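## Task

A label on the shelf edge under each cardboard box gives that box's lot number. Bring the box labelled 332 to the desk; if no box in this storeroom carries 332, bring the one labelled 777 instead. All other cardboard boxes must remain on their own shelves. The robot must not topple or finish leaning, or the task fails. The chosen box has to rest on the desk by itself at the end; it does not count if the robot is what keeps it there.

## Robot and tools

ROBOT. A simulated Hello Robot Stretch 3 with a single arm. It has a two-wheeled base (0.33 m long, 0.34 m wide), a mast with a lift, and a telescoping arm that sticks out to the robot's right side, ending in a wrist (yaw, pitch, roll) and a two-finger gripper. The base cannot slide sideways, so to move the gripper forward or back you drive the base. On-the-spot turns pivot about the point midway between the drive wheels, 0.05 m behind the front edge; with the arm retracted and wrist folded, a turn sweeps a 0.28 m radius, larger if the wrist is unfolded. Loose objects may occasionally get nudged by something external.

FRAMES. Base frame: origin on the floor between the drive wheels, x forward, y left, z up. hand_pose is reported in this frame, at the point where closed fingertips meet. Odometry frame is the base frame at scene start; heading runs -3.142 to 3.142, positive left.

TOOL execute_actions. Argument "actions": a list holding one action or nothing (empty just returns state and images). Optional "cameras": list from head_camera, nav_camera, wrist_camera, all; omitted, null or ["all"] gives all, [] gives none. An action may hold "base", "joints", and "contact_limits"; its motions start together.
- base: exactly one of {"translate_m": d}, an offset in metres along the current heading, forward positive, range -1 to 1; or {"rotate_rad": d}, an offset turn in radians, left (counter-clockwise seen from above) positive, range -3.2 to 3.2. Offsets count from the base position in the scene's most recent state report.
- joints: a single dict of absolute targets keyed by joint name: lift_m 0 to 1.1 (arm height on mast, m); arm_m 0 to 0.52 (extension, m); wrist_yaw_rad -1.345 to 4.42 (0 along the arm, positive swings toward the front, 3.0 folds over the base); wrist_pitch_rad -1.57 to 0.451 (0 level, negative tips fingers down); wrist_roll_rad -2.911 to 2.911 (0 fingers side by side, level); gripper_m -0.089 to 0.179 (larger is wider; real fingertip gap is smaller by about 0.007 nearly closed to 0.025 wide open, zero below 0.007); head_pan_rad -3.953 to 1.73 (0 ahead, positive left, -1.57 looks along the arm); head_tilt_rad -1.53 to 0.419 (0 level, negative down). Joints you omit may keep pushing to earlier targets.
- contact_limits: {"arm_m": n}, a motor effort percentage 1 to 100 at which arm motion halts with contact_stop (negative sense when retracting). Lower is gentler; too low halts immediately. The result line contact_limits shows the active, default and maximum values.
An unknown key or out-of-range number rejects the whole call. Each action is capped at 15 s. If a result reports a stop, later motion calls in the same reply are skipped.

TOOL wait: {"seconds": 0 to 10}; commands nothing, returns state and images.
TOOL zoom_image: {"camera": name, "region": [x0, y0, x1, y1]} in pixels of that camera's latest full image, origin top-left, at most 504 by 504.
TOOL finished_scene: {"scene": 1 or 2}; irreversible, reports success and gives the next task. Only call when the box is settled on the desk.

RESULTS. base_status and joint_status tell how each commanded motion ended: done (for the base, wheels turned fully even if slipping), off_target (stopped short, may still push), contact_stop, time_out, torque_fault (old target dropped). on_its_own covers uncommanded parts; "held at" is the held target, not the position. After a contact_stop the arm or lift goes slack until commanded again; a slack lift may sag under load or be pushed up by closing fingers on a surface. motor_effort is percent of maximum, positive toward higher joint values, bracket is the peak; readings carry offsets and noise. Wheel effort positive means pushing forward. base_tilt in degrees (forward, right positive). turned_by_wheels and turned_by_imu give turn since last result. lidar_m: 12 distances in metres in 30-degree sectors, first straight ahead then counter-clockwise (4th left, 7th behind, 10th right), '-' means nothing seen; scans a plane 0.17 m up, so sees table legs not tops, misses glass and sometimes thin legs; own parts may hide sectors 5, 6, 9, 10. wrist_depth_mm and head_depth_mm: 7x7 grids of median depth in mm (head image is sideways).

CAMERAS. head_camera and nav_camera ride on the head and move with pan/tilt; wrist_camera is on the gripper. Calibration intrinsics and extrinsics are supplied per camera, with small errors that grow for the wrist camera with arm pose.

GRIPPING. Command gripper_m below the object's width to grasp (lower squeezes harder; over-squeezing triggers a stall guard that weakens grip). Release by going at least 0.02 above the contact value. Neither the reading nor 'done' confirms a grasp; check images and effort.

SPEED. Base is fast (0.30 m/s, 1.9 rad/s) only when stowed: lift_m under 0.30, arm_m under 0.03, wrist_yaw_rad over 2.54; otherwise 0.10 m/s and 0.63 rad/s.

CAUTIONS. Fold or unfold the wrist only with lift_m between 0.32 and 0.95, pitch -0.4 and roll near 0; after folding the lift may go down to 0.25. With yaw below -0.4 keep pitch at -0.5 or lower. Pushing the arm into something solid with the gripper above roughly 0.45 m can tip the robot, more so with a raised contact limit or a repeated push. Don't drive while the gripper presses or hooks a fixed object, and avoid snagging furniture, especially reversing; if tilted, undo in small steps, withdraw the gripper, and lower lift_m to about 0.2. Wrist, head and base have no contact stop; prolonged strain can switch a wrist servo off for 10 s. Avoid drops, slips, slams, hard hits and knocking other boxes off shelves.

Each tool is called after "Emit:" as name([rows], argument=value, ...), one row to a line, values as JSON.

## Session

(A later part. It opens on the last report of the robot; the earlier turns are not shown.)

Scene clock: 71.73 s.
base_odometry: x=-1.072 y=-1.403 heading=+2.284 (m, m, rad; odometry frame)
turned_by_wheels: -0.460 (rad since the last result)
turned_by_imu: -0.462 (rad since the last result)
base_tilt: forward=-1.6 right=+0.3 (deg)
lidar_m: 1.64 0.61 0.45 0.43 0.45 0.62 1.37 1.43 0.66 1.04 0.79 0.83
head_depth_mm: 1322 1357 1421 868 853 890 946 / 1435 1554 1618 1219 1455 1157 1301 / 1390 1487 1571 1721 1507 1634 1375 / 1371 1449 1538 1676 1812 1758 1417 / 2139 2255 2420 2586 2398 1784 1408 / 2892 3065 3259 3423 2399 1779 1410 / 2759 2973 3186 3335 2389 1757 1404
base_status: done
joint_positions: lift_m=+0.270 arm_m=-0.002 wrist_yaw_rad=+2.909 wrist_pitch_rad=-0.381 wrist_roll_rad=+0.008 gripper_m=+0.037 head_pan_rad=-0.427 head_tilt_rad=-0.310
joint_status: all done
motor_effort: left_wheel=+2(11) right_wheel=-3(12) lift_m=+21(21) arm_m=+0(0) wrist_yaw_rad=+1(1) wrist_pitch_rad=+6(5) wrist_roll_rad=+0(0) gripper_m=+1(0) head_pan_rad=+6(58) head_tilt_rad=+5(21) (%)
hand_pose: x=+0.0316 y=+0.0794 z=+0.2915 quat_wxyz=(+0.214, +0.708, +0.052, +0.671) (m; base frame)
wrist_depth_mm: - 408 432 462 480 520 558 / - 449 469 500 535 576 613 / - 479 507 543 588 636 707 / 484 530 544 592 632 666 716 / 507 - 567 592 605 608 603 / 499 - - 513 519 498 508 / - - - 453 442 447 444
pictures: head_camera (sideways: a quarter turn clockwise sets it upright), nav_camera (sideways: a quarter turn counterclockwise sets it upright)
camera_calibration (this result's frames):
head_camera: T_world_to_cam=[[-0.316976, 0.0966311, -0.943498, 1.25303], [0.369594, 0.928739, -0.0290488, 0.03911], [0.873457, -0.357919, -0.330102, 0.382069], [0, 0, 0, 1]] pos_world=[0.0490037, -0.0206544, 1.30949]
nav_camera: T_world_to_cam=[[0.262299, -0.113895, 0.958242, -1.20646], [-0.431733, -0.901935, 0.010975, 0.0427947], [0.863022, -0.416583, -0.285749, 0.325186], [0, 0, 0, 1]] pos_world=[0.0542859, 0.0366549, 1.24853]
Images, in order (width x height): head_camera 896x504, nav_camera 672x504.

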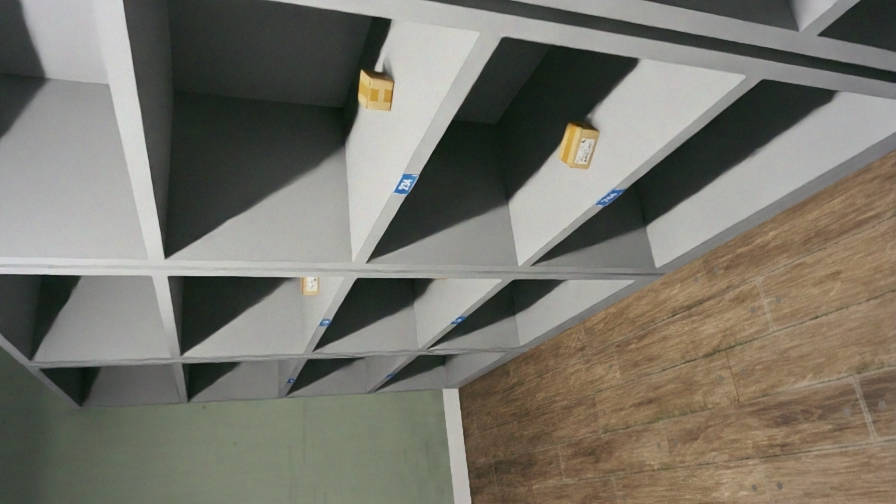

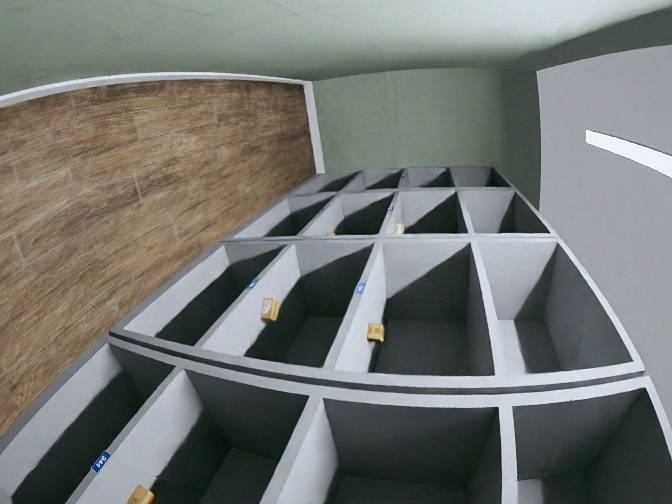

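Emit:
execute_actions([
  {"base": {"translate_m": 1.0}},
], cameras=["head_camera", "nav_camera"])

Scene clock: 79.67 s.
base_odometry: x=-1.727 y=-0.647 heading=+2.284 (m, m, rad; odometry frame)
turned_by_wheels: +0.000 (rad since the last result)
turned_by_imu: -0.006 (rad since the last result)
base_tilt: forward=-1.6 right=+0.3 (deg)
lidar_m: 1.67 0.61 0.45 0.43 0.45 0.61 1.68 1.45 0.70 1.04 0.75 1.47
head_depth_mm: 1313 1362 1413 942 1411 885 920 / 1378 1490 1564 1143 1387 1159 1342 / 1333 1424 1525 1654 1520 1625 1378 / 1308 1401 1496 1621 1752 1742 1418 / 2067 2216 2324 2522 2356 1785 1416 / 2044 2182 2330 2455 2411 1782 1405 / 1966 2085 2216 2374 2388 1773 1405
base_status: done
joint_positions: lift_m=+0.270 arm_m=-0.002 wrist_yaw_rad=+2.909 wrist_pitch_rad=-0.381 wrist_roll_rad=+0.008 gripper_m=+0.037 head_pan_rad=-0.427 head_tilt_rad=-0.309
joint_status: not commanded
motor_effort: left_wheel=+2(14) right_wheel=-4(7) lift_m=+22(21) arm_m=+0(0) wrist_yaw_rad=-1(0) wrist_pitch_rad=+5(6) wrist_roll_rad=+0(0) gripper_m=+0(1) head_pan_rad=+5(5) head_tilt_rad=+4(4) (%)
hand_pose: x=+0.0316 y=+0.0794 z=+0.2915 quat_wxyz=(+0.214, +0.708, +0.052, +0.671) (m; base frame)
wrist_depth_mm: - 405 429 463 484 518 552 / - 442 461 494 535 570 617 / - 482 507 543 581 634 701 / 474 519 546 587 634 682 717 / 514 - 563 604 605 606 611 / 499 - - 516 520 519 511 / - - - 454 441 449 448
pictures: head_camera (sideways: a quarter turn clockwise sets it upright), nav_camera (sideways: a quarter turn counterclockwise sets it upright)
camera_calibration (this result's frames):
head_camera: T_world_to_cam=[[-0.316474, 0.0963701, -0.943693, 1.25328], [0.369527, 0.928765, -0.0290776, 0.0391479], [0.873667, -0.357922, -0.329541, 0.381337], [0, 0, 0, 1]] pos_world=[0.0490015, -0.0206486, 1.30951]
nav_camera: T_world_to_cam=[[0.26179, -0.113636, 0.958412, -1.20668], [-0.431658, -0.901971, 0.0109636, 0.0428091], [0.863213, -0.416576, -0.285179, 0.324443], [0, 0, 0, 1]] pos_world=[0.0543116, 0.036646, 1.24855]
Images, in order (width x height): head_camera 896x504, nav_camera 672x504.

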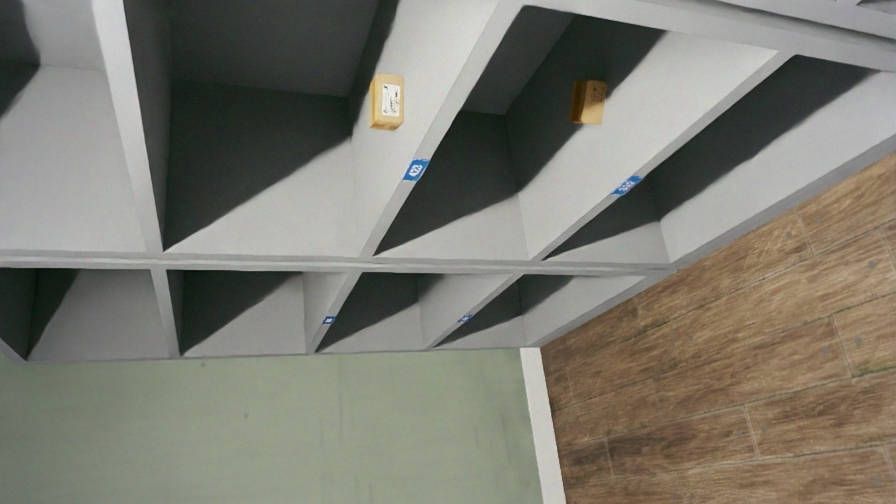

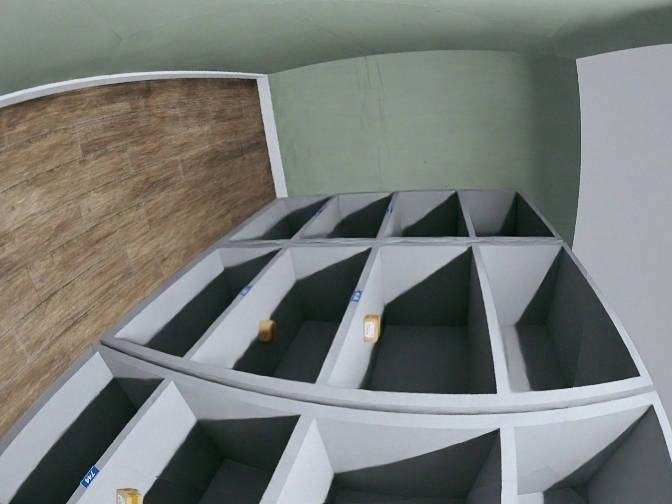

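Emit:
zoom_image(camera="head_camera", region=[560, 60, 680, 210])

Emit:
zoom_image(camera="head_camera", region=[360, 60, 460, 200])

Region (560, 60, 680, 210) of head_camera's 896x504 image, scaled by 3.360, with more detail than that image has; it fills the left 403 columns of this view, and the rest is white.

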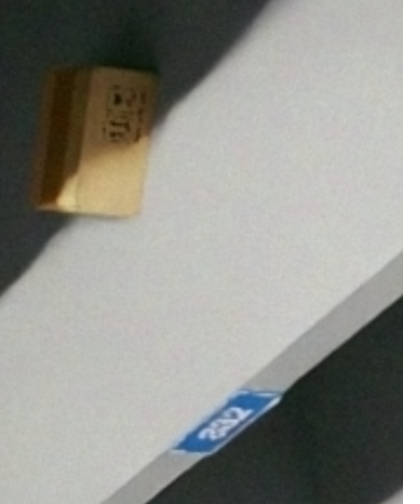

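Region (360, 60, 460, 200) of head_camera's 896x504 image, scaled by 3.600, with more detail than that image has; it fills the left 360 columns of this view, and the rest is white.

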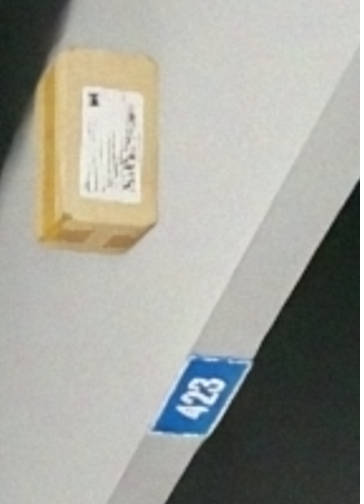

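Emit:
execute_actions([
  {"base": {"translate_m": 1.0}, "joints": {"head_pan_rad": -1.5, "head_tilt_rad": -0.75}},
], cameras=["head_camera", "nav_camera"])

Scene clock: 102.13 s.
base_odometry: x=-2.381 y=+0.109 heading=+2.284 (m, m, rad; odometry frame)
turned_by_wheels: +0.000 (rad since the last result)
turned_by_imu: -0.006 (rad since the last result)
base_tilt: forward=-1.5 right=+0.4 (deg)
lidar_m: 1.39 0.62 0.45 0.43 0.45 0.61 1.65 1.49 0.73 1.04 0.71 1.44
head_depth_mm: 844 713 1122 1066 957 1240 1128 / 855 678 1137 1068 958 1241 1130 / 863 647 1156 1027 1326 1258 1132 / 869 712 1175 1066 1331 1264 1127 / 886 712 1187 1064 1327 1268 1134 / 889 714 1159 1066 1278 1267 1120 / 844 712 865 940 1072 1271 1126
base_status: done
joint_positions: lift_m=+0.270 arm_m=-0.002 wrist_yaw_rad=+2.909 wrist_pitch_rad=-0.381 wrist_roll_rad=+0.008 gripper_m=+0.037 head_pan_rad=-1.493 head_tilt_rad=-0.740
joint_status: all done
motor_effort: left_wheel=+2(14) right_wheel=-3(9) lift_m=+21(21) arm_m=+0(0) wrist_yaw_rad=-1(0) wrist_pitch_rad=+5(5) wrist_roll_rad=+0(0) gripper_m=+1(0) head_pan_rad=-4(58) head_tilt_rad=-4(25) (%)
hand_pose: x=+0.0316 y=+0.0794 z=+0.2915 quat_wxyz=(+0.214, +0.708, +0.052, +0.671) (m; base frame)
wrist_depth_mm: - 417 428 458 493 529 563 / - 436 470 501 546 585 624 / - 482 510 544 594 654 699 / 486 524 549 582 637 685 750 / 514 - 568 598 601 602 615 / 501 - - 513 510 514 520 / - - - 452 439 443 438
pictures: head_camera (sideways: a quarter turn clockwise sets it upright), nav_camera (sideways: a quarter turn counterclockwise sets it upright)
camera_calibration (this result's frames):
head_camera: T_world_to_cam=[[-0.0969904, 0.686926, -0.720226, 0.960535], [0.991036, 0.13345, -0.00617979, 0.00553625], [0.0918689, -0.714369, -0.693712, 0.859925], [0, 0, 0, 1]] pos_world=[0.00867565, -0.0462513, 1.28838]
nav_camera: T_world_to_cam=[[0.0562114, -0.657437, 0.75141, -0.935444], [-0.99774, -0.0647354, 0.0179995, 0.0371105], [0.0368093, -0.750724, -0.65959, 0.816657], [0, 0, 0, 1]] pos_world=[0.0595487, 0.000491126, 1.24089]
Images, in order (width x height): head_camera 896x504, nav_camera 672x504.

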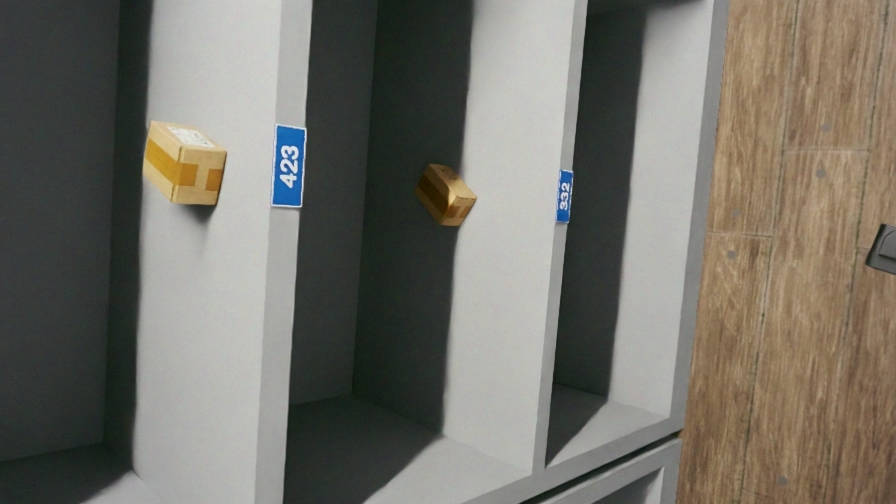

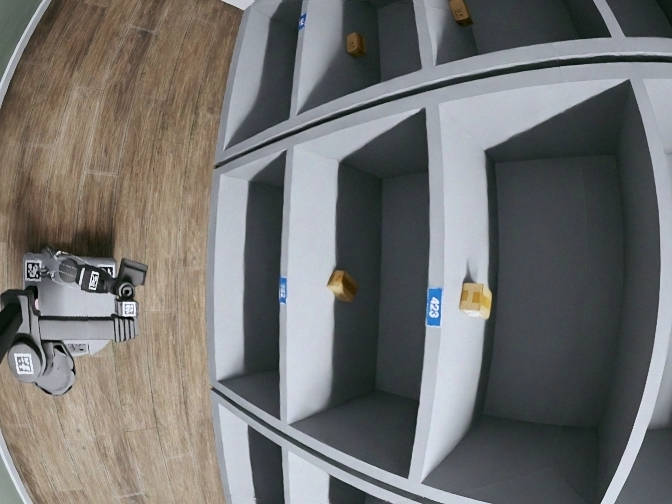

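Emit:
zoom_image(camera="head_camera", region=[400, 145, 590, 245])

Emit:
zoom_image(camera="head_camera", region=[405, 155, 485, 235])

Region (400, 145, 590, 245) of head_camera's 896x504 image, scaled by 2.653, with more detail than that image has; it fills the top 265 rows of this view, and the rest is white.

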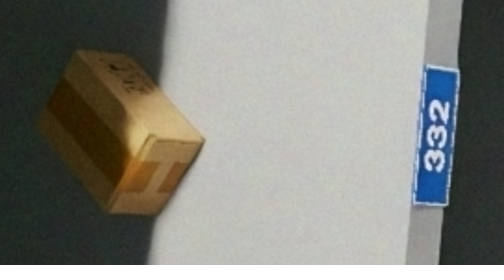

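Region (405, 155, 485, 235) of head_camera's 896x504 image, scaled by 6.300, with more detail than that image has.

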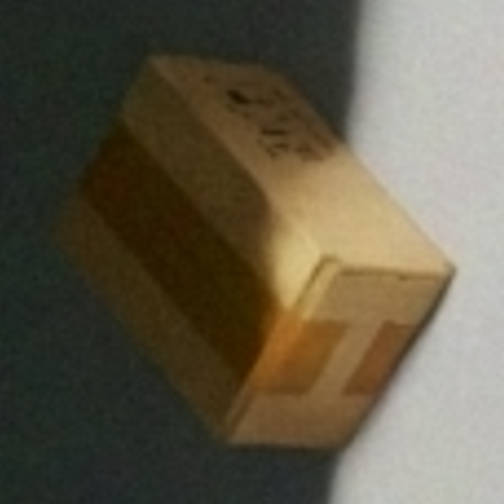

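Emit:
execute_actions([
  {"base": {"translate_m": 0.175}, "joints": {"lift_m": 0.66, "wrist_pitch_rad": -0.4, "head_pan_rad": -1.75}},
], cameras=[])

Emit:
execute_actions([
  {"joints": {"wrist_yaw_rad": -0.59, "wrist_pitch_rad": -0.5, "arm_m": 0.1}},
])

Scene clock: 132.57 s.
base_odometry: x=-2.496 y=+0.242 heading=+2.284 (m, m, rad; odometry frame)
turned_by_wheels: +0.000 (rad since the last result)
turned_by_imu: +0.000 (rad since the last result)
base_tilt: forward=-1.5 right=+0.3 (deg)
lidar_m: 1.22 0.62 0.45 0.43 0.45 0.61 1.65 0.85 0.87 0.89 0.62 1.26
head_depth_mm: 901 711 1206 1069 1360 1289 1151 / 887 710 1214 1066 1359 1291 - / 886 656 1203 1035 1354 1270 - / 878 710 1177 1062 1327 1268 - / 864 710 1154 1067 1326 1263 - / 853 713 1131 1068 958 1240 1127 / 838 714 855 955 933 1221 1126
base_status: done
joint_positions: lift_m=+0.660 arm_m=-0.002 wrist_yaw_rad=+2.909 wrist_pitch_rad=-0.416 wrist_roll_rad=+0.008 gripper_m=+0.037 head_pan_rad=-1.743 head_tilt_rad=-0.740
joint_status: all done
motor_effort: left_wheel=+2(14) right_wheel=-3(9) lift_m=+37(38) arm_m=+0(0) wrist_yaw_rad=+0(0) wrist_pitch_rad=+4(5) wrist_roll_rad=+0(0) gripper_m=+1(0) head_pan_rad=-5(31) head_tilt_rad=-3(4) (%)
hand_pose: x=+0.0306 y=+0.0753 z=+0.6728 quat_wxyz=(+0.226, +0.707, +0.064, +0.668) (m; base frame)
wrist_depth_mm: - 414 434 469 500 547 582 / - 453 478 510 552 582 642 / - 482 517 561 605 676 727 / 496 544 563 618 691 756 841 / 545 - 625 697 811 866 977 / 597 - 762 789 879 935 988 / 682 719 804 861 857 864 838
pictures: none
No camera images: the call's "cameras" was empty. Leave "cameras" out to get every camera's image.

Scene clock: 135.33 s.
base_odometry: x=-2.496 y=+0.242 heading=+2.284 (m, m, rad; odometry frame)
turned_by_wheels: +0.000 (rad since the last result)
turned_by_imu: +0.000 (rad since the last result)
base_tilt: forward=-1.6 right=+0.3 (deg)
lidar_m: 1.21 0.62 0.45 0.43 0.45 0.61 1.65 0.85 0.87 0.90 0.62 1.27
head_depth_mm: 898 711 1206 1067 1359 1291 1150 / 887 710 1209 1060 1346 1293 - / 888 656 1201 1043 1389 - 1106 / 877 711 1178 1069 950 - 1108 / 866 710 1150 1068 1332 1258 1123 / 852 710 1125 1065 958 1239 1130 / 838 713 855 952 930 1214 1130
base_status: not commanded
joint_positions: lift_m=+0.660 arm_m=+0.100 wrist_yaw_rad=-0.587 wrist_pitch_rad=-0.513 wrist_roll_rad=+0.008 gripper_m=+0.037 head_pan_rad=-1.743 head_tilt_rad=-0.740
joint_status: all done
motor_effort: left_wheel=+2(2) right_wheel=-3(3) lift_m=+37(37) arm_m=+3(5) wrist_yaw_rad=-4(2) wrist_pitch_rad=+4(4) wrist_roll_rad=+0(0) gripper_m=+0(0) head_pan_rad=-4(4) head_tilt_rad=-4(4) (%)
hand_pose: x=-0.1387 y=-0.4206 z=+0.6515 quat_wxyz=(+0.600, -0.027, -0.709, -0.370) (m; base frame)
wrist_depth_mm: 554 631 681 737 664 526 769 / 543 523 524 560 553 559 - / 432 441 442 441 482 656 - / 366 362 374 421 851 - - / 320 322 346 914 847 - - / 288 769 748 805 879 901 890 / 712 709 702 745 799 796 797
pictures: head_camera (sideways: a quarter turn clockwise sets it upright), nav_camera (sideways: a quarter turn counterclockwise sets it upright), wrist_camera
camera_calibration (this result's frames):
head_camera: T_world_to_cam=[[0.07604, 0.689792, -0.720004, 0.95919], [0.993239, -0.115923, -0.00616179, 0.00549938], [-0.0877151, -0.714667, -0.693943, 0.861321], [0, 0, 0, 1]] pos_world=[-0.00284825, -0.0454461, 1.28836]
nav_camera: T_world_to_cam=[[-0.108256, -0.651138, 0.751199, -0.934165], [-0.982732, 0.184155, 0.0180036, 0.0370136], [-0.15006, -0.736278, -0.65983, 0.81811], [0, 0, 0, 1]] pos_world=[0.0580115, -0.0127304, 1.24089]
wrist_camera: T_world_to_cam=[[-0.819778, 0.572419, 0.0173431, 0.105208], [0.375797, 0.560549, -0.737944, 0.793631], [-0.432135, -0.598433, -0.674639, 0.288272], [0, 0, 0, 1]] pos_world=[-0.0874247, -0.332581, 0.77831]
Images, in order (width x height): head_camera 896x504, nav_camera 672x504, wrist_camera 644x364.

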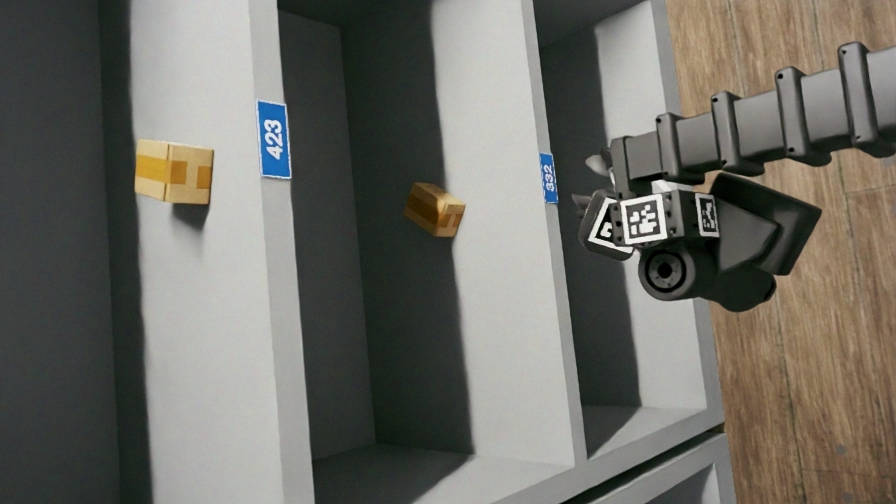

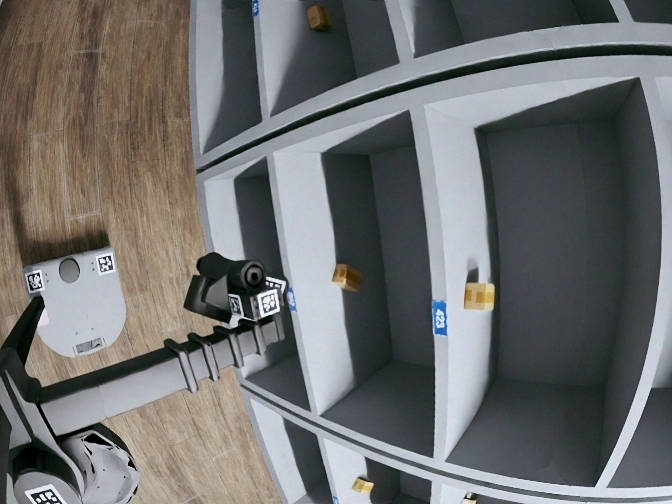

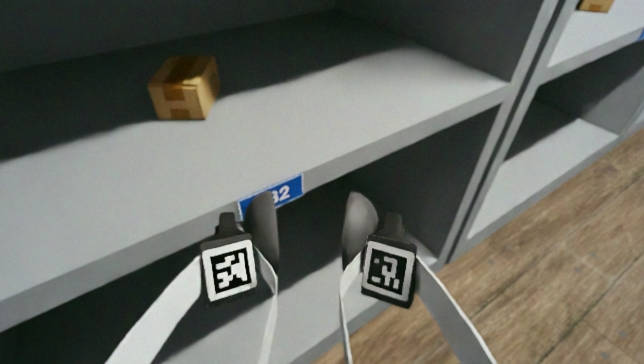

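Emit:
zoom_image(camera="head_camera", region=[395, 170, 475, 250])

Emit:
zoom_image(camera="wrist_camera", region=[135, 40, 235, 140])

Region (395, 170, 475, 250) of head_camera's 896x504 image, scaled by 6.300, with more detail than that image has.

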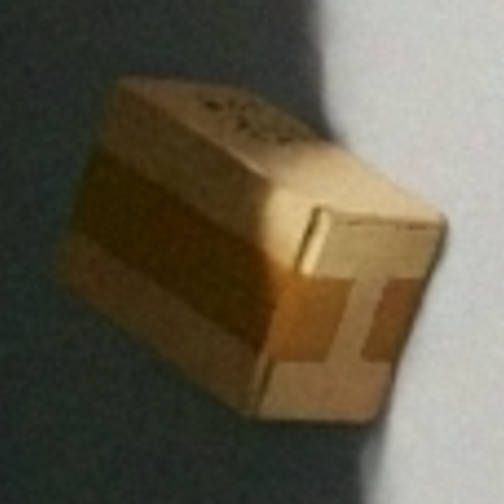

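Region (135, 40, 235, 140) of wrist_camera's 644x364 image, scaled by 5.040.

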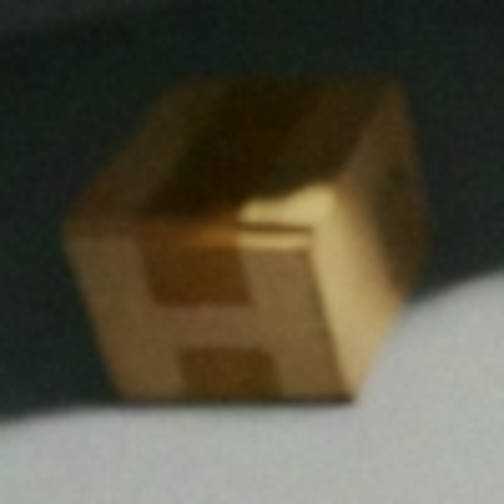

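Emit:
execute_actions([
  {"base": {"translate_m": -0.035}, "joints": {"arm_m": 0.46, "gripper_m": 0.16}},
], cameras=["head_camera", "wrist_camera"])

Scene clock: 158.10 s.
base_odometry: x=-2.473 y=+0.215 heading=+2.284 (m, m, rad; odometry frame)
turned_by_wheels: +0.000 (rad since the last result)
turned_by_imu: +0.002 (rad since the last result)
base_tilt: forward=-1.6 right=+0.3 (deg)
lidar_m: 1.25 0.62 0.45 0.43 0.45 0.61 1.65 0.83 0.82 1.03 0.64 1.30
head_depth_mm: 896 714 1190 1065 1322 1296 1151 / 884 711 1211 1068 1362 1294 - / 885 654 1198 1068 - 1264 1130 / 875 677 875 1008 1330 1275 1124 / 863 710 1135 1034 1338 1261 1128 / 849 710 1137 1068 957 1238 1122 / 840 713 983 1014 929 1190 1125
base_status: done
joint_positions: lift_m=+0.660 arm_m=+0.460 wrist_yaw_rad=-0.588 wrist_pitch_rad=-0.514 wrist_roll_rad=+0.008 gripper_m=+0.160 head_pan_rad=-1.743 head_tilt_rad=-0.741
joint_status: all done
motor_effort: left_wheel=+2(5) right_wheel=-3(10) lift_m=+36(37) arm_m=+3(6) wrist_yaw_rad=-2(4) wrist_pitch_rad=+5(4) wrist_roll_rad=+0(0) gripper_m=+1(84) head_pan_rad=-5(5) head_tilt_rad=-5(3) (%)
hand_pose: x=-0.1388 y=-0.7804 z=+0.6514 quat_wxyz=(+0.600, -0.028, -0.709, -0.371) (m; base frame)
wrist_depth_mm: 264 299 344 407 497 488 400 / 283 326 377 446 520 507 423 / 309 348 407 442 443 444 426 / 333 358 370 368 368 373 376 / 322 312 312 318 315 330 323 / - 274 276 220 277 271 285 / 239 244 244 196 249 249 249
pictures: head_camera (sideways: a quarter turn clockwise sets it upright), wrist_camera
camera_calibration (this result's frames):
head_camera: T_world_to_cam=[[0.0760482, 0.689819, -0.719977, 0.959155], [0.993239, -0.115927, -0.00615962, 0.00549655], [-0.0877139, -0.71464, -0.693971, 0.861357], [0, 0, 0, 1]] pos_world=[-0.00284838, -0.0454455, 1.28836]
wrist_camera: T_world_to_cam=[[-0.819098, 0.573391, 0.0173574, 0.311858], [0.376731, 0.560492, -0.737511, 0.995057], [-0.43261, -0.597554, -0.675113, 0.0737471], [0, 0, 0, 1]] pos_world=[-0.0875228, -0.692471, 0.77824]
Images, in order (width x height): head_camera 896x504, wrist_camera 644x364.

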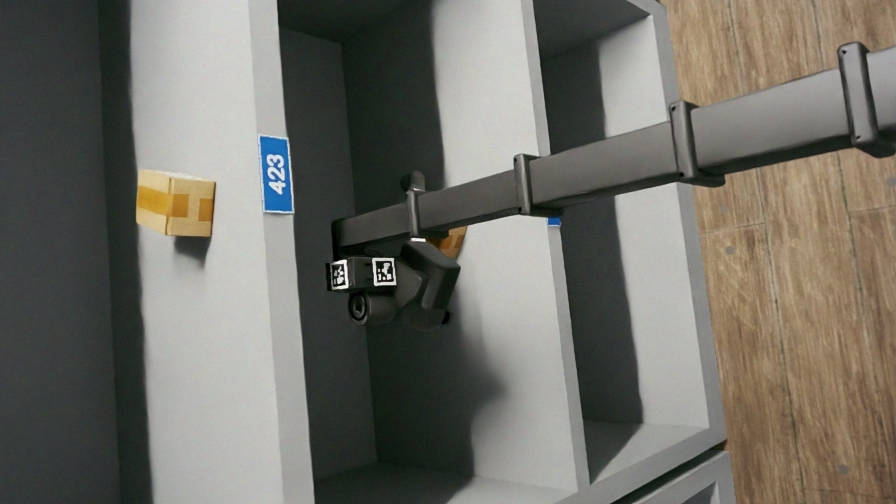

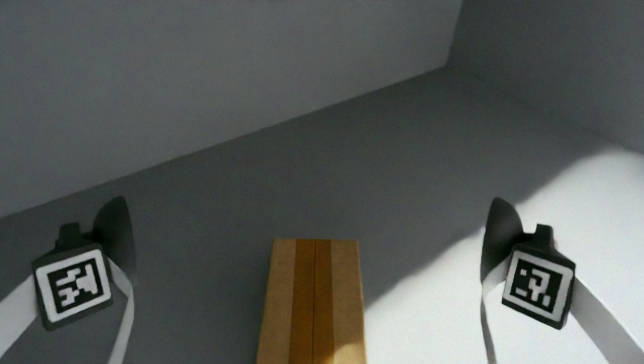

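Emit:
execute_actions([
  {"base": {"translate_m": -0.008}, "joints": {"lift_m": 0.572}},
], cameras=["head_camera", "wrist_camera"])

Scene clock: 168.57 s.
base_odometry: x=-2.468 y=+0.209 heading=+2.284 (m, m, rad; odometry frame)
turned_by_wheels: +0.000 (rad since the last result)
turned_by_imu: +0.001 (rad since the last result)
base_tilt: forward=-1.5 right=+0.3 (deg)
lidar_m: 1.26 0.62 0.45 0.43 0.45 0.61 1.65 0.83 0.82 1.04 0.64 1.31
head_depth_mm: 898 710 1185 1061 1298 1294 1126 / 884 709 1208 1059 1356 1290 1149 / 884 660 1207 1064 1346 1268 1121 / 876 667 1178 - 1323 1271 1129 / 861 711 1152 1066 1330 1259 1129 / 851 709 1132 1065 955 1247 1128 / 838 710 1009 1034 943 1200 1135
base_status: done
joint_positions: lift_m=+0.572 arm_m=+0.460 wrist_yaw_rad=-0.588 wrist_pitch_rad=-0.514 wrist_roll_rad=+0.008 gripper_m=+0.160 head_pan_rad=-1.743 head_tilt_rad=-0.741
joint_status: all done
motor_effort: left_wheel=+2(4) right_wheel=-2(10) lift_m=+21(32) arm_m=+3(3) wrist_yaw_rad=-3(2) wrist_pitch_rad=+4(5) wrist_roll_rad=+0(0) gripper_m=+1(0) head_pan_rad=-4(4) head_tilt_rad=-4(3) (%)
hand_pose: x=-0.1388 y=-0.7804 z=+0.5641 quat_wxyz=(+0.600, -0.028, -0.709, -0.371) (m; base frame)
wrist_depth_mm: 270 298 348 403 450 453 401 / 284 318 346 351 354 357 363 / 278 279 277 284 283 285 291 / 232 234 219 161 238 238 239 / 204 202 146 137 203 210 206 / - 175 127 124 178 174 183 / 154 157 150 144 159 160 160
pictures: head_camera (sideways: a quarter turn clockwise sets it upright), wrist_camera
camera_calibration (this result's frames):
head_camera: T_world_to_cam=[[0.0760483, 0.689819, -0.719977, 0.959155], [0.993239, -0.115927, -0.00615962, 0.00549655], [-0.087714, -0.71464, -0.693971, 0.861357], [0, 0, 0, 1]] pos_world=[-0.00284839, -0.0454455, 1.28836]
wrist_camera: T_world_to_cam=[[-0.819099, 0.57339, 0.0173584, 0.313375], [0.376747, 0.560516, -0.737484, 0.930719], [-0.432596, -0.597533, -0.675141, 0.014883], [0, 0, 0, 1]] pos_world=[-0.0875223, -0.692476, 0.690999]
Images, in order (width x height): head_camera 896x504, wrist_camera 644x364.

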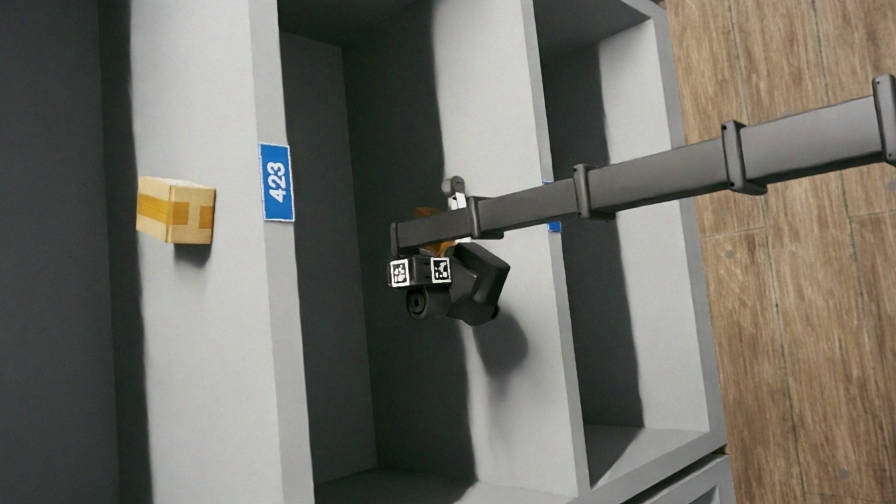

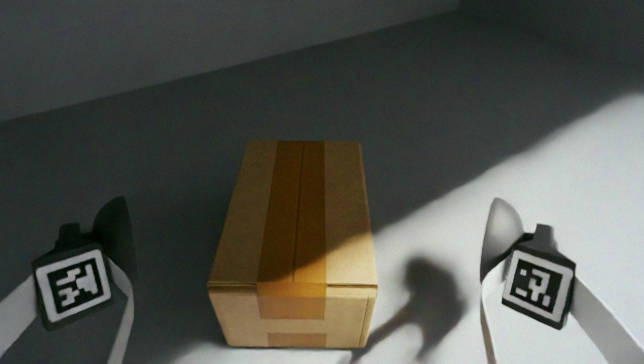

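Emit:
execute_actions([
  {"joints": {"gripper_m": 0.02}},
], cameras=["wrist_camera"])

Scene clock: 174.30 s.
base_odometry: x=-2.468 y=+0.209 heading=+2.285 (m, m, rad; odometry frame)
turned_by_wheels: +0.000 (rad since the last result)
turned_by_imu: +0.001 (rad since the last result)
base_tilt: forward=-1.5 right=+0.3 (deg)
lidar_m: 1.26 0.62 0.45 0.43 0.45 0.61 1.65 0.83 0.82 1.04 0.64 1.31
head_depth_mm: 898 710 1180 1070 1295 1290 1129 / 889 710 1205 1062 1360 1290 1147 / 888 660 1199 1067 1341 1270 1114 / 879 668 1173 - 1330 1263 1131 / 862 710 1157 1068 1325 1257 1128 / 856 711 1130 1065 954 1239 1130 / 843 714 1011 1040 944 1193 1125
base_status: not commanded
joint_positions: lift_m=+0.572 arm_m=+0.460 wrist_yaw_rad=-0.589 wrist_pitch_rad=-0.511 wrist_roll_rad=+0.008 gripper_m=+0.021 head_pan_rad=-1.743 head_tilt_rad=-0.741
joint_status: all done
motor_effort: left_wheel=+4(4) right_wheel=-7(6) lift_m=+21(21) arm_m=+3(3) wrist_yaw_rad=-2(2) wrist_pitch_rad=+3(4) wrist_roll_rad=+0(0) gripper_m=-18(93) head_pan_rad=-4(5) head_tilt_rad=-4(4) (%)
hand_pose: x=-0.1391 y=-0.7807 z=+0.5647 quat_wxyz=(+0.600, -0.029, -0.709, -0.370) (m; base frame)
wrist_depth_mm: 268 301 344 406 446 454 398 / 287 317 351 359 365 360 367 / 279 282 282 288 288 288 288 / 234 235 228 162 240 239 242 / 202 202 138 139 149 208 209 / 176 179 127 126 135 182 181 / 161 158 155 149 160 160 161
pictures: wrist_camera
camera_calibration (this result's frames):
wrist_camera: T_world_to_cam=[[-0.818902, 0.573673, 0.0173026, 0.31359], [0.375741, 0.558661, -0.739403, 0.930939], [-0.433841, -0.598997, -0.673041, 0.0124779], [0, 0, 0, 1]] pos_world=[-0.0875797, -0.692503, 0.691311]
Images, in order (width x height): wrist_camera 644x364.

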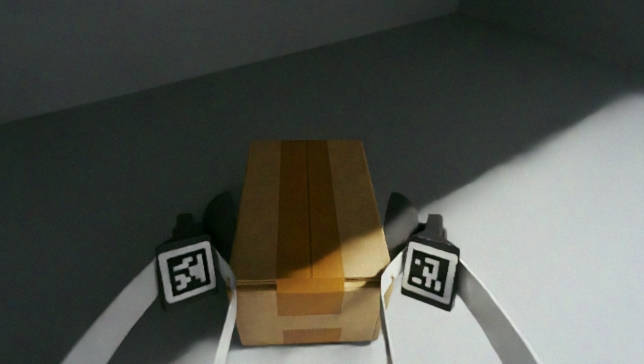

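Emit:
execute_actions([
  {"joints": {"gripper_m": -0.01, "lift_m": 0.61}},
], cameras=["wrist_camera"])

Scene clock: 176.97 s.
base_odometry: x=-2.468 y=+0.209 heading=+2.285 (m, m, rad; odometry frame)
turned_by_wheels: +0.000 (rad since the last result)
turned_by_imu: +0.000 (rad since the last result)
base_tilt: forward=-1.5 right=+0.4 (deg)
lidar_m: 1.26 0.62 0.45 0.44 0.45 0.61 1.65 0.83 0.82 1.04 0.64 1.31
head_depth_mm: 896 712 1189 1069 1299 1292 1127 / 889 713 1210 1065 1355 1286 - / 883 660 1201 1068 1328 1265 1128 / 875 666 1163 - 1323 1266 1130 / 863 710 1155 1035 1329 1254 1130 / 853 711 1129 1066 954 1241 1124 / 837 712 1015 1031 942 1197 1128
base_status: not commanded
joint_positions: lift_m=+0.610 arm_m=+0.460 wrist_yaw_rad=-0.590 wrist_pitch_rad=-0.522 wrist_roll_rad=+0.008 gripper_m=-0.006 head_pan_rad=-1.743 head_tilt_rad=-0.741
joint_status: all done
motor_effort: left_wheel=+2(4) right_wheel=-3(7) lift_m=+38(37) arm_m=+3(3) wrist_yaw_rad=-1(1) wrist_pitch_rad=+7(7) wrist_roll_rad=+0(0) gripper_m=-7(97) head_pan_rad=-5(4) head_tilt_rad=-5(5) (%)
hand_pose: x=-0.1383 y=-0.7793 z=+0.5997 quat_wxyz=(+0.598, -0.025, -0.709, -0.373) (m; base frame)
wrist_depth_mm: 268 299 351 414 491 485 395 / 285 323 378 414 427 428 403 / 308 329 338 343 346 349 354 / 281 282 277 163 291 291 293 / 245 245 138 139 196 249 253 / 213 218 126 127 207 221 221 / 190 193 187 150 194 194 197
pictures: wrist_camera
camera_calibration (this result's frames):
wrist_camera: T_world_to_cam=[[-0.818574, 0.574133, 0.0175348, 0.313059], [0.380578, 0.564971, -0.732099, 0.956894], [-0.430229, -0.592604, -0.680972, 0.0473864], [0, 0, 0, 1]] pos_world=[-0.0875235, -0.692273, 0.727321]
Images, in order (width x height): wrist_camera 644x364.

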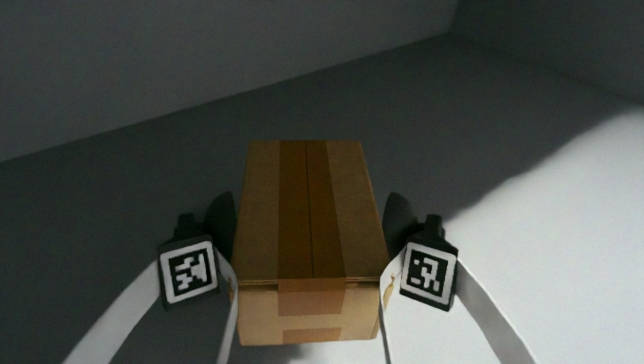

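Emit:
execute_actions([
  {"base": {"translate_m": -0.42}, "joints": {"arm_m": 0.0, "head_pan_rad": -3.14, "head_tilt_rad": -0.5}},
], cameras=["nav_camera", "wrist_camera"])

Scene clock: 218.83 s.
base_odometry: x=-2.193 y=-0.108 heading=+2.285 (m, m, rad; odometry frame)
turned_by_wheels: +0.000 (rad since the last result)
turned_by_imu: +0.006 (rad since the last result)
base_tilt: forward=-1.6 right=+0.3 (deg)
lidar_m: 1.68 0.62 0.45 0.43 0.45 0.61 1.67 1.24 0.61 0.60 0.98 0.90
head_depth_mm: 1435 1409 1372 1356 1313 1290 1188 / 2348 2288 2179 2133 1801 1495 1246 / 2578 2821 3122 2455 1862 1494 1268 / 2615 2892 3187 2464 1851 1489 1234 / 2616 2875 3115 2499 1866 1482 1234 / 2607 2858 3067 2306 1858 1490 1232 / 1724 1846 2007 2027 1666 1476 1235
base_status: done
joint_positions: lift_m=+0.610 arm_m=+0.000 wrist_yaw_rad=-0.590 wrist_pitch_rad=-0.522 wrist_roll_rad=+0.008 gripper_m=+0.014 head_pan_rad=-3.133 head_tilt_rad=-0.507
joint_status: all done
on_its_own: gripper_m is held at +0.013, not at your -0.010, by its stall guard, which is not easing now
motor_effort: left_wheel=+1(3) right_wheel=-1(11) lift_m=+37(37) arm_m=-3(4) wrist_yaw_rad=-1(1) wrist_pitch_rad=+7(7) wrist_roll_rad=+0(0) gripper_m=-19(19) head_pan_rad=-5(57) head_tilt_rad=+3(18) (%)
hand_pose: x=-0.1383 y=-0.3197 z=+0.5996 quat_wxyz=(+0.598, -0.025, -0.709, -0.373) (m; base frame)
wrist_depth_mm: 553 412 369 575 579 661 930 / 423 403 395 478 - - - / 340 370 427 - - - - / 782 876 443 163 995 - - / 831 851 139 140 530 992 988 / 737 745 127 127 135 843 840 / 667 656 687 150 741 775 746
pictures: nav_camera (sideways: a quarter turn counterclockwise sets it upright), wrist_camera
camera_calibration (this result's frames):
nav_camera: T_world_to_cam=[[-0.468175, -0.00908057, 0.883589, -1.10458], [0.00803294, 0.999862, 0.0145318, 0.0354849], [-0.883599, 0.0139012, -0.468037, 0.573063], [0, 0, 0, 1]] pos_world=[-0.0110619, -0.0534764, 1.24369]
wrist_camera: T_world_to_cam=[[-0.818579, 0.574126, 0.0175458, 0.0492512], [0.380777, 0.565269, -0.731765, 0.697103], [-0.430043, -0.592326, -0.681331, 0.319984], [0, 0, 0, 1]] pos_world=[-0.0875178, -0.232792, 0.727267]
Images, in order (width x height): nav_camera 672x504, wrist_camera 644x364.

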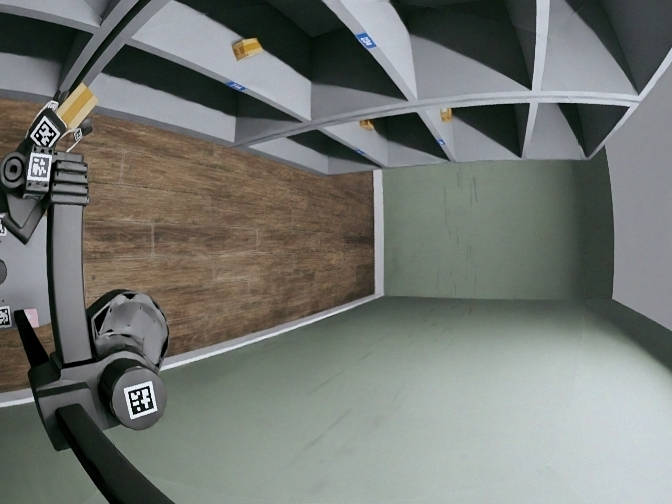

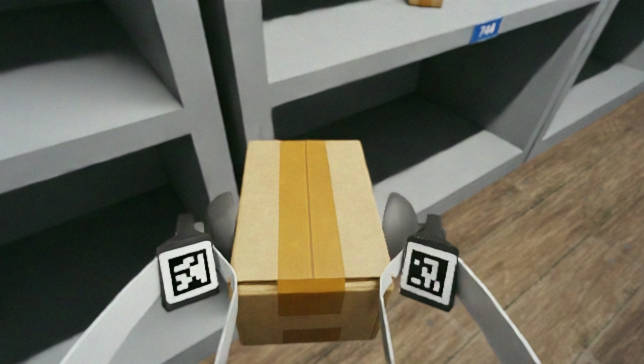

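Emit:
execute_actions([
  {"base": {"translate_m": -0.3}, "joints": {"lift_m": 0.28, "wrist_yaw_rad": 2.7, "wrist_pitch_rad": -0.4}},
], cameras=["nav_camera", "wrist_camera"])

Scene clock: 225.10 s.
base_odometry: x=-1.996 y=-0.335 heading=+2.285 (m, m, rad; odometry frame)
turned_by_wheels: +0.000 (rad since the last result)
turned_by_imu: +0.003 (rad since the last result)
base_tilt: forward=-1.6 right=+0.3 (deg)
lidar_m: 1.68 0.61 0.45 0.43 0.45 0.61 1.68 0.99 1.08 0.59 1.08 1.15
head_depth_mm: 1445 1414 1387 1347 1320 1299 1186 / 2275 2308 2201 2159 1812 1494 1249 / 2329 2580 2862 2492 1856 1495 1239 / 2335 2581 2884 2469 1854 1490 1241 / 2367 2575 2895 2458 1873 1488 1241 / 2367 2626 2902 2352 1850 1486 1232 / 1522 1612 1783 1969 1732 1474 1229
base_status: done
joint_positions: lift_m=+0.280 arm_m=+0.000 wrist_yaw_rad=+2.698 wrist_pitch_rad=-0.428 wrist_roll_rad=+0.008 gripper_m=+0.014 head_pan_rad=-3.133 head_tilt_rad=-0.505
joint_status: all done
on_its_own: gripper_m is held at +0.013, not at your -0.010, by its stall guard, which is not easing now
motor_effort: left_wheel=+1(14) right_wheel=-2(10) lift_m=+21(32) arm_m=-3(3) wrist_yaw_rad=+2(2) wrist_pitch_rad=+9(9) wrist_roll_rad=+0(0) gripper_m=-19(20) head_pan_rad=-4(4) head_tilt_rad=+3(2) (%)
hand_pose: x=+0.0744 y=+0.0563 z=+0.2907 quat_wxyz=(+0.299, +0.709, -0.006, +0.638) (m; base frame)
wrist_depth_mm: 379 409 459 517 588 675 799 / 406 441 488 565 642 769 915 / 432 477 542 595 706 837 883 / 461 511 551 164 688 676 704 / 503 534 139 140 353 589 585 / - 505 124 128 135 508 501 / - - 140 150 435 438 439
pictures: nav_camera (sideways: a quarter turn counterclockwise sets it upright), wrist_camera
camera_calibration (this result's frames):
nav_camera: T_world_to_cam=[[-0.466901, -0.00897289, 0.884264, -1.10546], [0.00826081, 0.999861, 0.0145077, 0.0355148], [-0.884271, 0.0140784, -0.466762, 0.571407], [0, 0, 0, 1]] pos_world=[-0.0111569, -0.0534736, 1.24372]
wrist_camera: T_world_to_cam=[[0.892929, -0.449934, 0.0154011, -0.0561696], [-0.26339, -0.549851, -0.792647, 0.306009], [0.365107, 0.703721, -0.609486, 0.270754], [0, 0, 0, 1]] pos_world=[0.0319013, -0.0475483, 0.408443]
Images, in order (width x height): nav_camera 672x504, wrist_camera 644x364.

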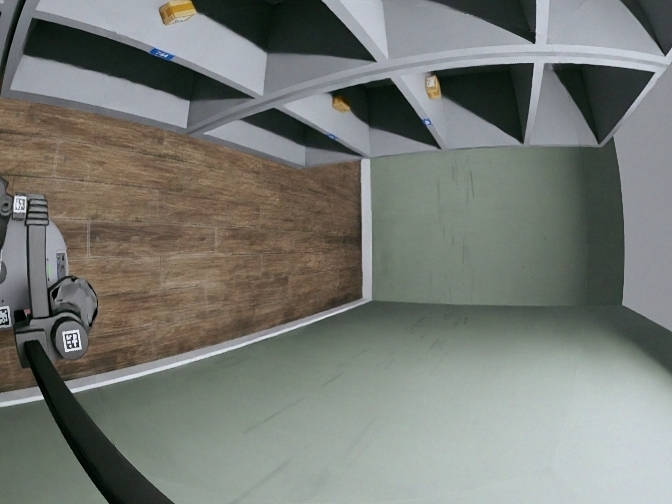

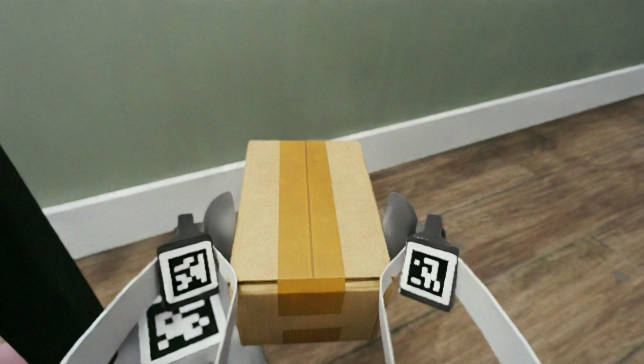

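Emit:
execute_actions([
  {"base": {"translate_m": -1.0}},
], cameras=[])

Emit:
execute_actions([
  {"base": {"translate_m": -1.0}, "joints": {"head_pan_rad": -1.7, "head_tilt_rad": -0.6}},
], cameras=["nav_camera", "wrist_camera"])

Scene clock: 243.53 s.
base_odometry: x=-1.341 y=-1.091 heading=+2.285 (m, m, rad; odometry frame)
turned_by_wheels: +0.000 (rad since the last result)
turned_by_imu: +0.009 (rad since the last result)
base_tilt: forward=-1.6 right=+0.3 (deg)
lidar_m: 1.64 0.61 0.45 0.43 0.45 0.62 1.73 0.93 1.03 0.60 0.61 1.21
head_depth_mm: 1431 1454 1419 1385 1351 1311 1194 / 1471 1631 1795 1979 1813 1495 1243 / 1495 1625 1801 2036 1860 1483 1243 / 1495 1641 1824 2054 1852 1493 1238 / 1494 1661 1823 2069 1866 1475 1234 / 1511 1666 1857 2081 1847 1489 1234 / 1501 1663 1848 2077 1863 1479 1236
base_status: done
joint_positions: lift_m=+0.280 arm_m=+0.000 wrist_yaw_rad=+2.698 wrist_pitch_rad=-0.428 wrist_roll_rad=+0.008 gripper_m=+0.014 head_pan_rad=-3.133 head_tilt_rad=-0.505
joint_status: not commanded
on_its_own: gripper_m is held at +0.013, not at your -0.010, by its stall guard, which is not easing now
motor_effort: left_wheel=+0(10) right_wheel=+0(11) lift_m=+22(22) arm_m=-3(3) wrist_yaw_rad=+1(2) wrist_pitch_rad=+9(9) wrist_roll_rad=+0(0) gripper_m=-20(19) head_pan_rad=-5(4) head_tilt_rad=+1(3) (%)
hand_pose: x=+0.0744 y=+0.0563 z=+0.2907 quat_wxyz=(+0.299, +0.709, -0.006, +0.638) (m; base frame)
wrist_depth_mm: 377 417 461 503 588 680 798 / 400 441 502 551 650 752 924 / 430 475 536 591 705 864 885 / 468 515 536 164 707 697 712 / 500 538 138 140 352 583 584 / - 498 125 127 135 505 496 / - - 141 151 434 438 435
pictures: none
No camera images: the call's "cameras" was empty. Leave "cameras" out to get every camera's image.

Scene clock: 248.53 s.
base_odometry: x=-0.687 y=-1.847 heading=+2.285 (m, m, rad; odometry frame)
turned_by_wheels: +0.000 (rad since the last result)
turned_by_imu: +0.008 (rad since the last result)
base_tilt: forward=-1.6 right=+0.3 (deg)
lidar_m: 1.64 0.62 0.46 0.44 0.46 0.64 0.78 0.81 1.12 0.91 0.63 1.26
head_depth_mm: 1720 1792 1809 1860 1696 1402 1196 / 2342 2415 2451 2189 1706 1405 1188 / 2826 3096 3000 2168 1704 1397 1192 / 2810 3212 2988 2163 1698 1406 1191 / 2806 3127 2990 2161 1701 1402 1189 / 2814 3110 2941 2159 1615 1331 1162 / 2743 2581 961 929 898 962 1140
base_status: done
joint_positions: lift_m=+0.280 arm_m=+0.000 wrist_yaw_rad=+2.698 wrist_pitch_rad=-0.428 wrist_roll_rad=+0.008 gripper_m=+0.014 head_pan_rad=-1.707 head_tilt_rad=-0.593
joint_status: all done
on_its_own: gripper_m is held at +0.013, not at your -0.010, by its stall guard, which is not easing now
motor_effort: left_wheel=-1(11) right_wheel=+1(10) lift_m=+22(22) arm_m=-3(3) wrist_yaw_rad=+3(2) wrist_pitch_rad=+9(8) wrist_roll_rad=+0(0) gripper_m=-19(20) head_pan_rad=+5(58) head_tilt_rad=-2(11) (%)
hand_pose: x=+0.0744 y=+0.0563 z=+0.2907 quat_wxyz=(+0.299, +0.709, -0.006, +0.638) (m; base frame)
wrist_depth_mm: 385 424 475 512 588 691 792 / 415 453 508 566 655 779 930 / 439 492 542 604 722 809 882 / 480 530 555 163 714 708 686 / 505 552 138 140 352 581 588 / - 500 124 128 136 499 505 / - - 141 151 436 441 440
pictures: nav_camera (sideways: a quarter turn counterclockwise sets it upright), wrist_camera
camera_calibration (this result's frames):
nav_camera: T_world_to_cam=[[-0.0687469, -0.538144, 0.840045, -1.05023], [-0.988389, 0.151108, 0.0159145, 0.0397646], [-0.135501, -0.829197, -0.542284, 0.665104], [0, 0, 0, 1]] pos_world=[0.0572256, -0.0196796, 1.24228]
wrist_camera: T_world_to_cam=[[0.892929, -0.449933, 0.0154011, -0.0561696], [-0.263389, -0.549849, -0.792649, 0.306011], [0.365108, 0.703723, -0.609483, 0.270753], [0, 0, 0, 1]] pos_world=[0.0319013, -0.0475482, 0.408444]
Images, in order (width x height): nav_camera 672x504, wrist_camera 644x364.

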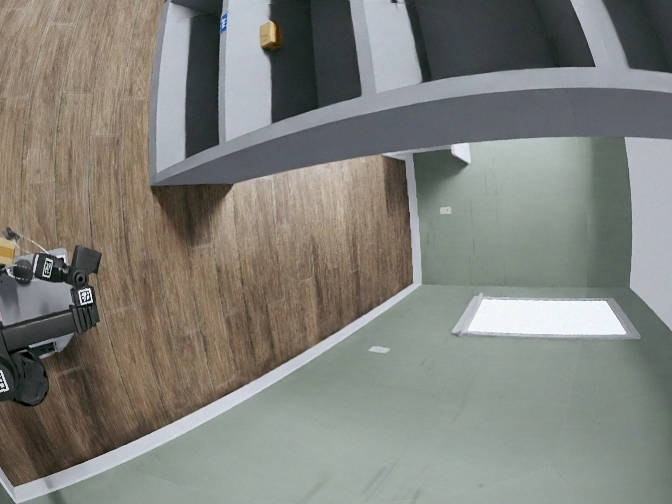

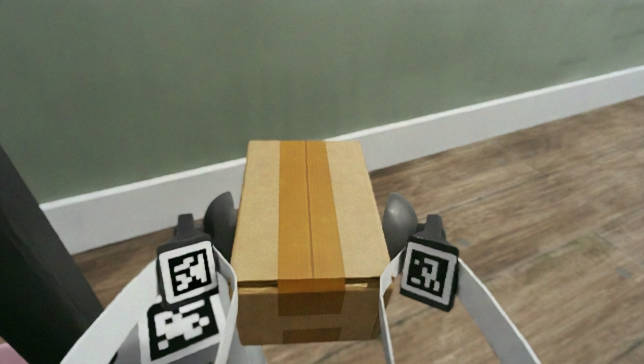

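Emit:
execute_actions([
  {"base": {"rotate_rad": -1.685}, "joints": {"head_pan_rad": 0.2, "head_tilt_rad": -0.6}},
], cameras=["nav_camera"])

Scene clock: 258.20 s.
base_odometry: x=-0.687 y=-1.847 heading=+0.600 (m, m, rad; odometry frame)
turned_by_wheels: -1.685 (rad since the last result)
turned_by_imu: -1.693 (rad since the last result)
base_tilt: forward=-1.6 right=+0.3 (deg)
lidar_m: 2.18 0.63 1.26 2.15 0.71 0.48 0.44 0.45 0.57 0.78 0.79 1.01
head_depth_mm: 2738 3005 2876 2197 1712 1404 1191 / 2789 3043 3044 2187 1708 1416 1193 / 2786 3142 2992 2162 1713 1399 1192 / 2819 3221 3000 2176 1711 1412 1189 / 2820 2611 2589 1182 1286 1328 1189 / 660 694 729 766 869 1097 1180 / 506 543 608 1178 1000 1313 1185
base_status: done
joint_positions: lift_m=+0.280 arm_m=+0.000 wrist_yaw_rad=+2.698 wrist_pitch_rad=-0.428 wrist_roll_rad=+0.008 gripper_m=+0.014 head_pan_rad=+0.193 head_tilt_rad=-0.593
joint_status: all done
on_its_own: gripper_m is held at +0.013, not at your -0.010, by its stall guard, which is not easing now
motor_effort: left_wheel=+2(14) right_wheel=-3(11) lift_m=+22(22) arm_m=-3(3) wrist_yaw_rad=+1(1) wrist_pitch_rad=+9(9) wrist_roll_rad=+0(0) gripper_m=-20(19) head_pan_rad=+5(58) head_tilt_rad=-2(3) (%)
hand_pose: x=+0.0744 y=+0.0563 z=+0.2907 quat_wxyz=(+0.299, +0.709, -0.006, +0.638) (m; base frame)
wrist_depth_mm: - - - - - 1000 621 / - - - - 941 599 753 / 851 837 836 854 803 683 841 / 675 681 657 162 700 686 710 / 576 571 138 140 354 580 581 / - 505 124 128 135 499 497 / - - 141 150 434 438 437
pictures: nav_camera (sideways: a quarter turn counterclockwise sets it upright)
camera_calibration (this result's frames):
nav_camera: T_world_to_cam=[[0.531622, 0.108912, 0.83995, -1.05376], [0.176476, -0.984176, 0.0159172, 0.0326554], [0.828392, 0.139769, -0.54243, 0.659415], [0, 0, 0, 1]] pos_world=[0.00818811, 0.0547402, 1.24228]
Images, in order (width x height): nav_camera 672x504.

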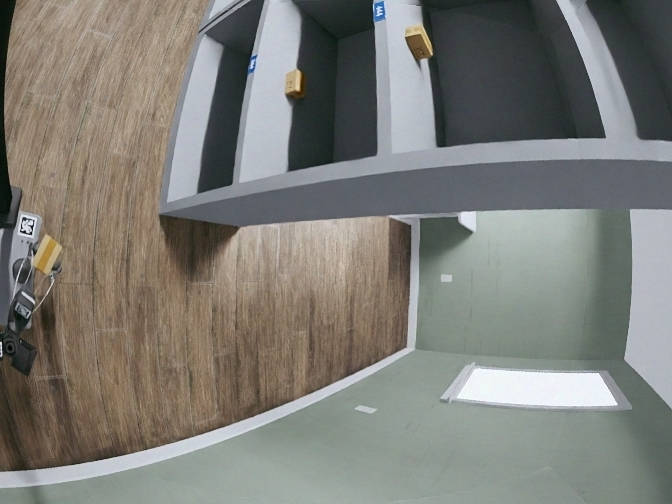

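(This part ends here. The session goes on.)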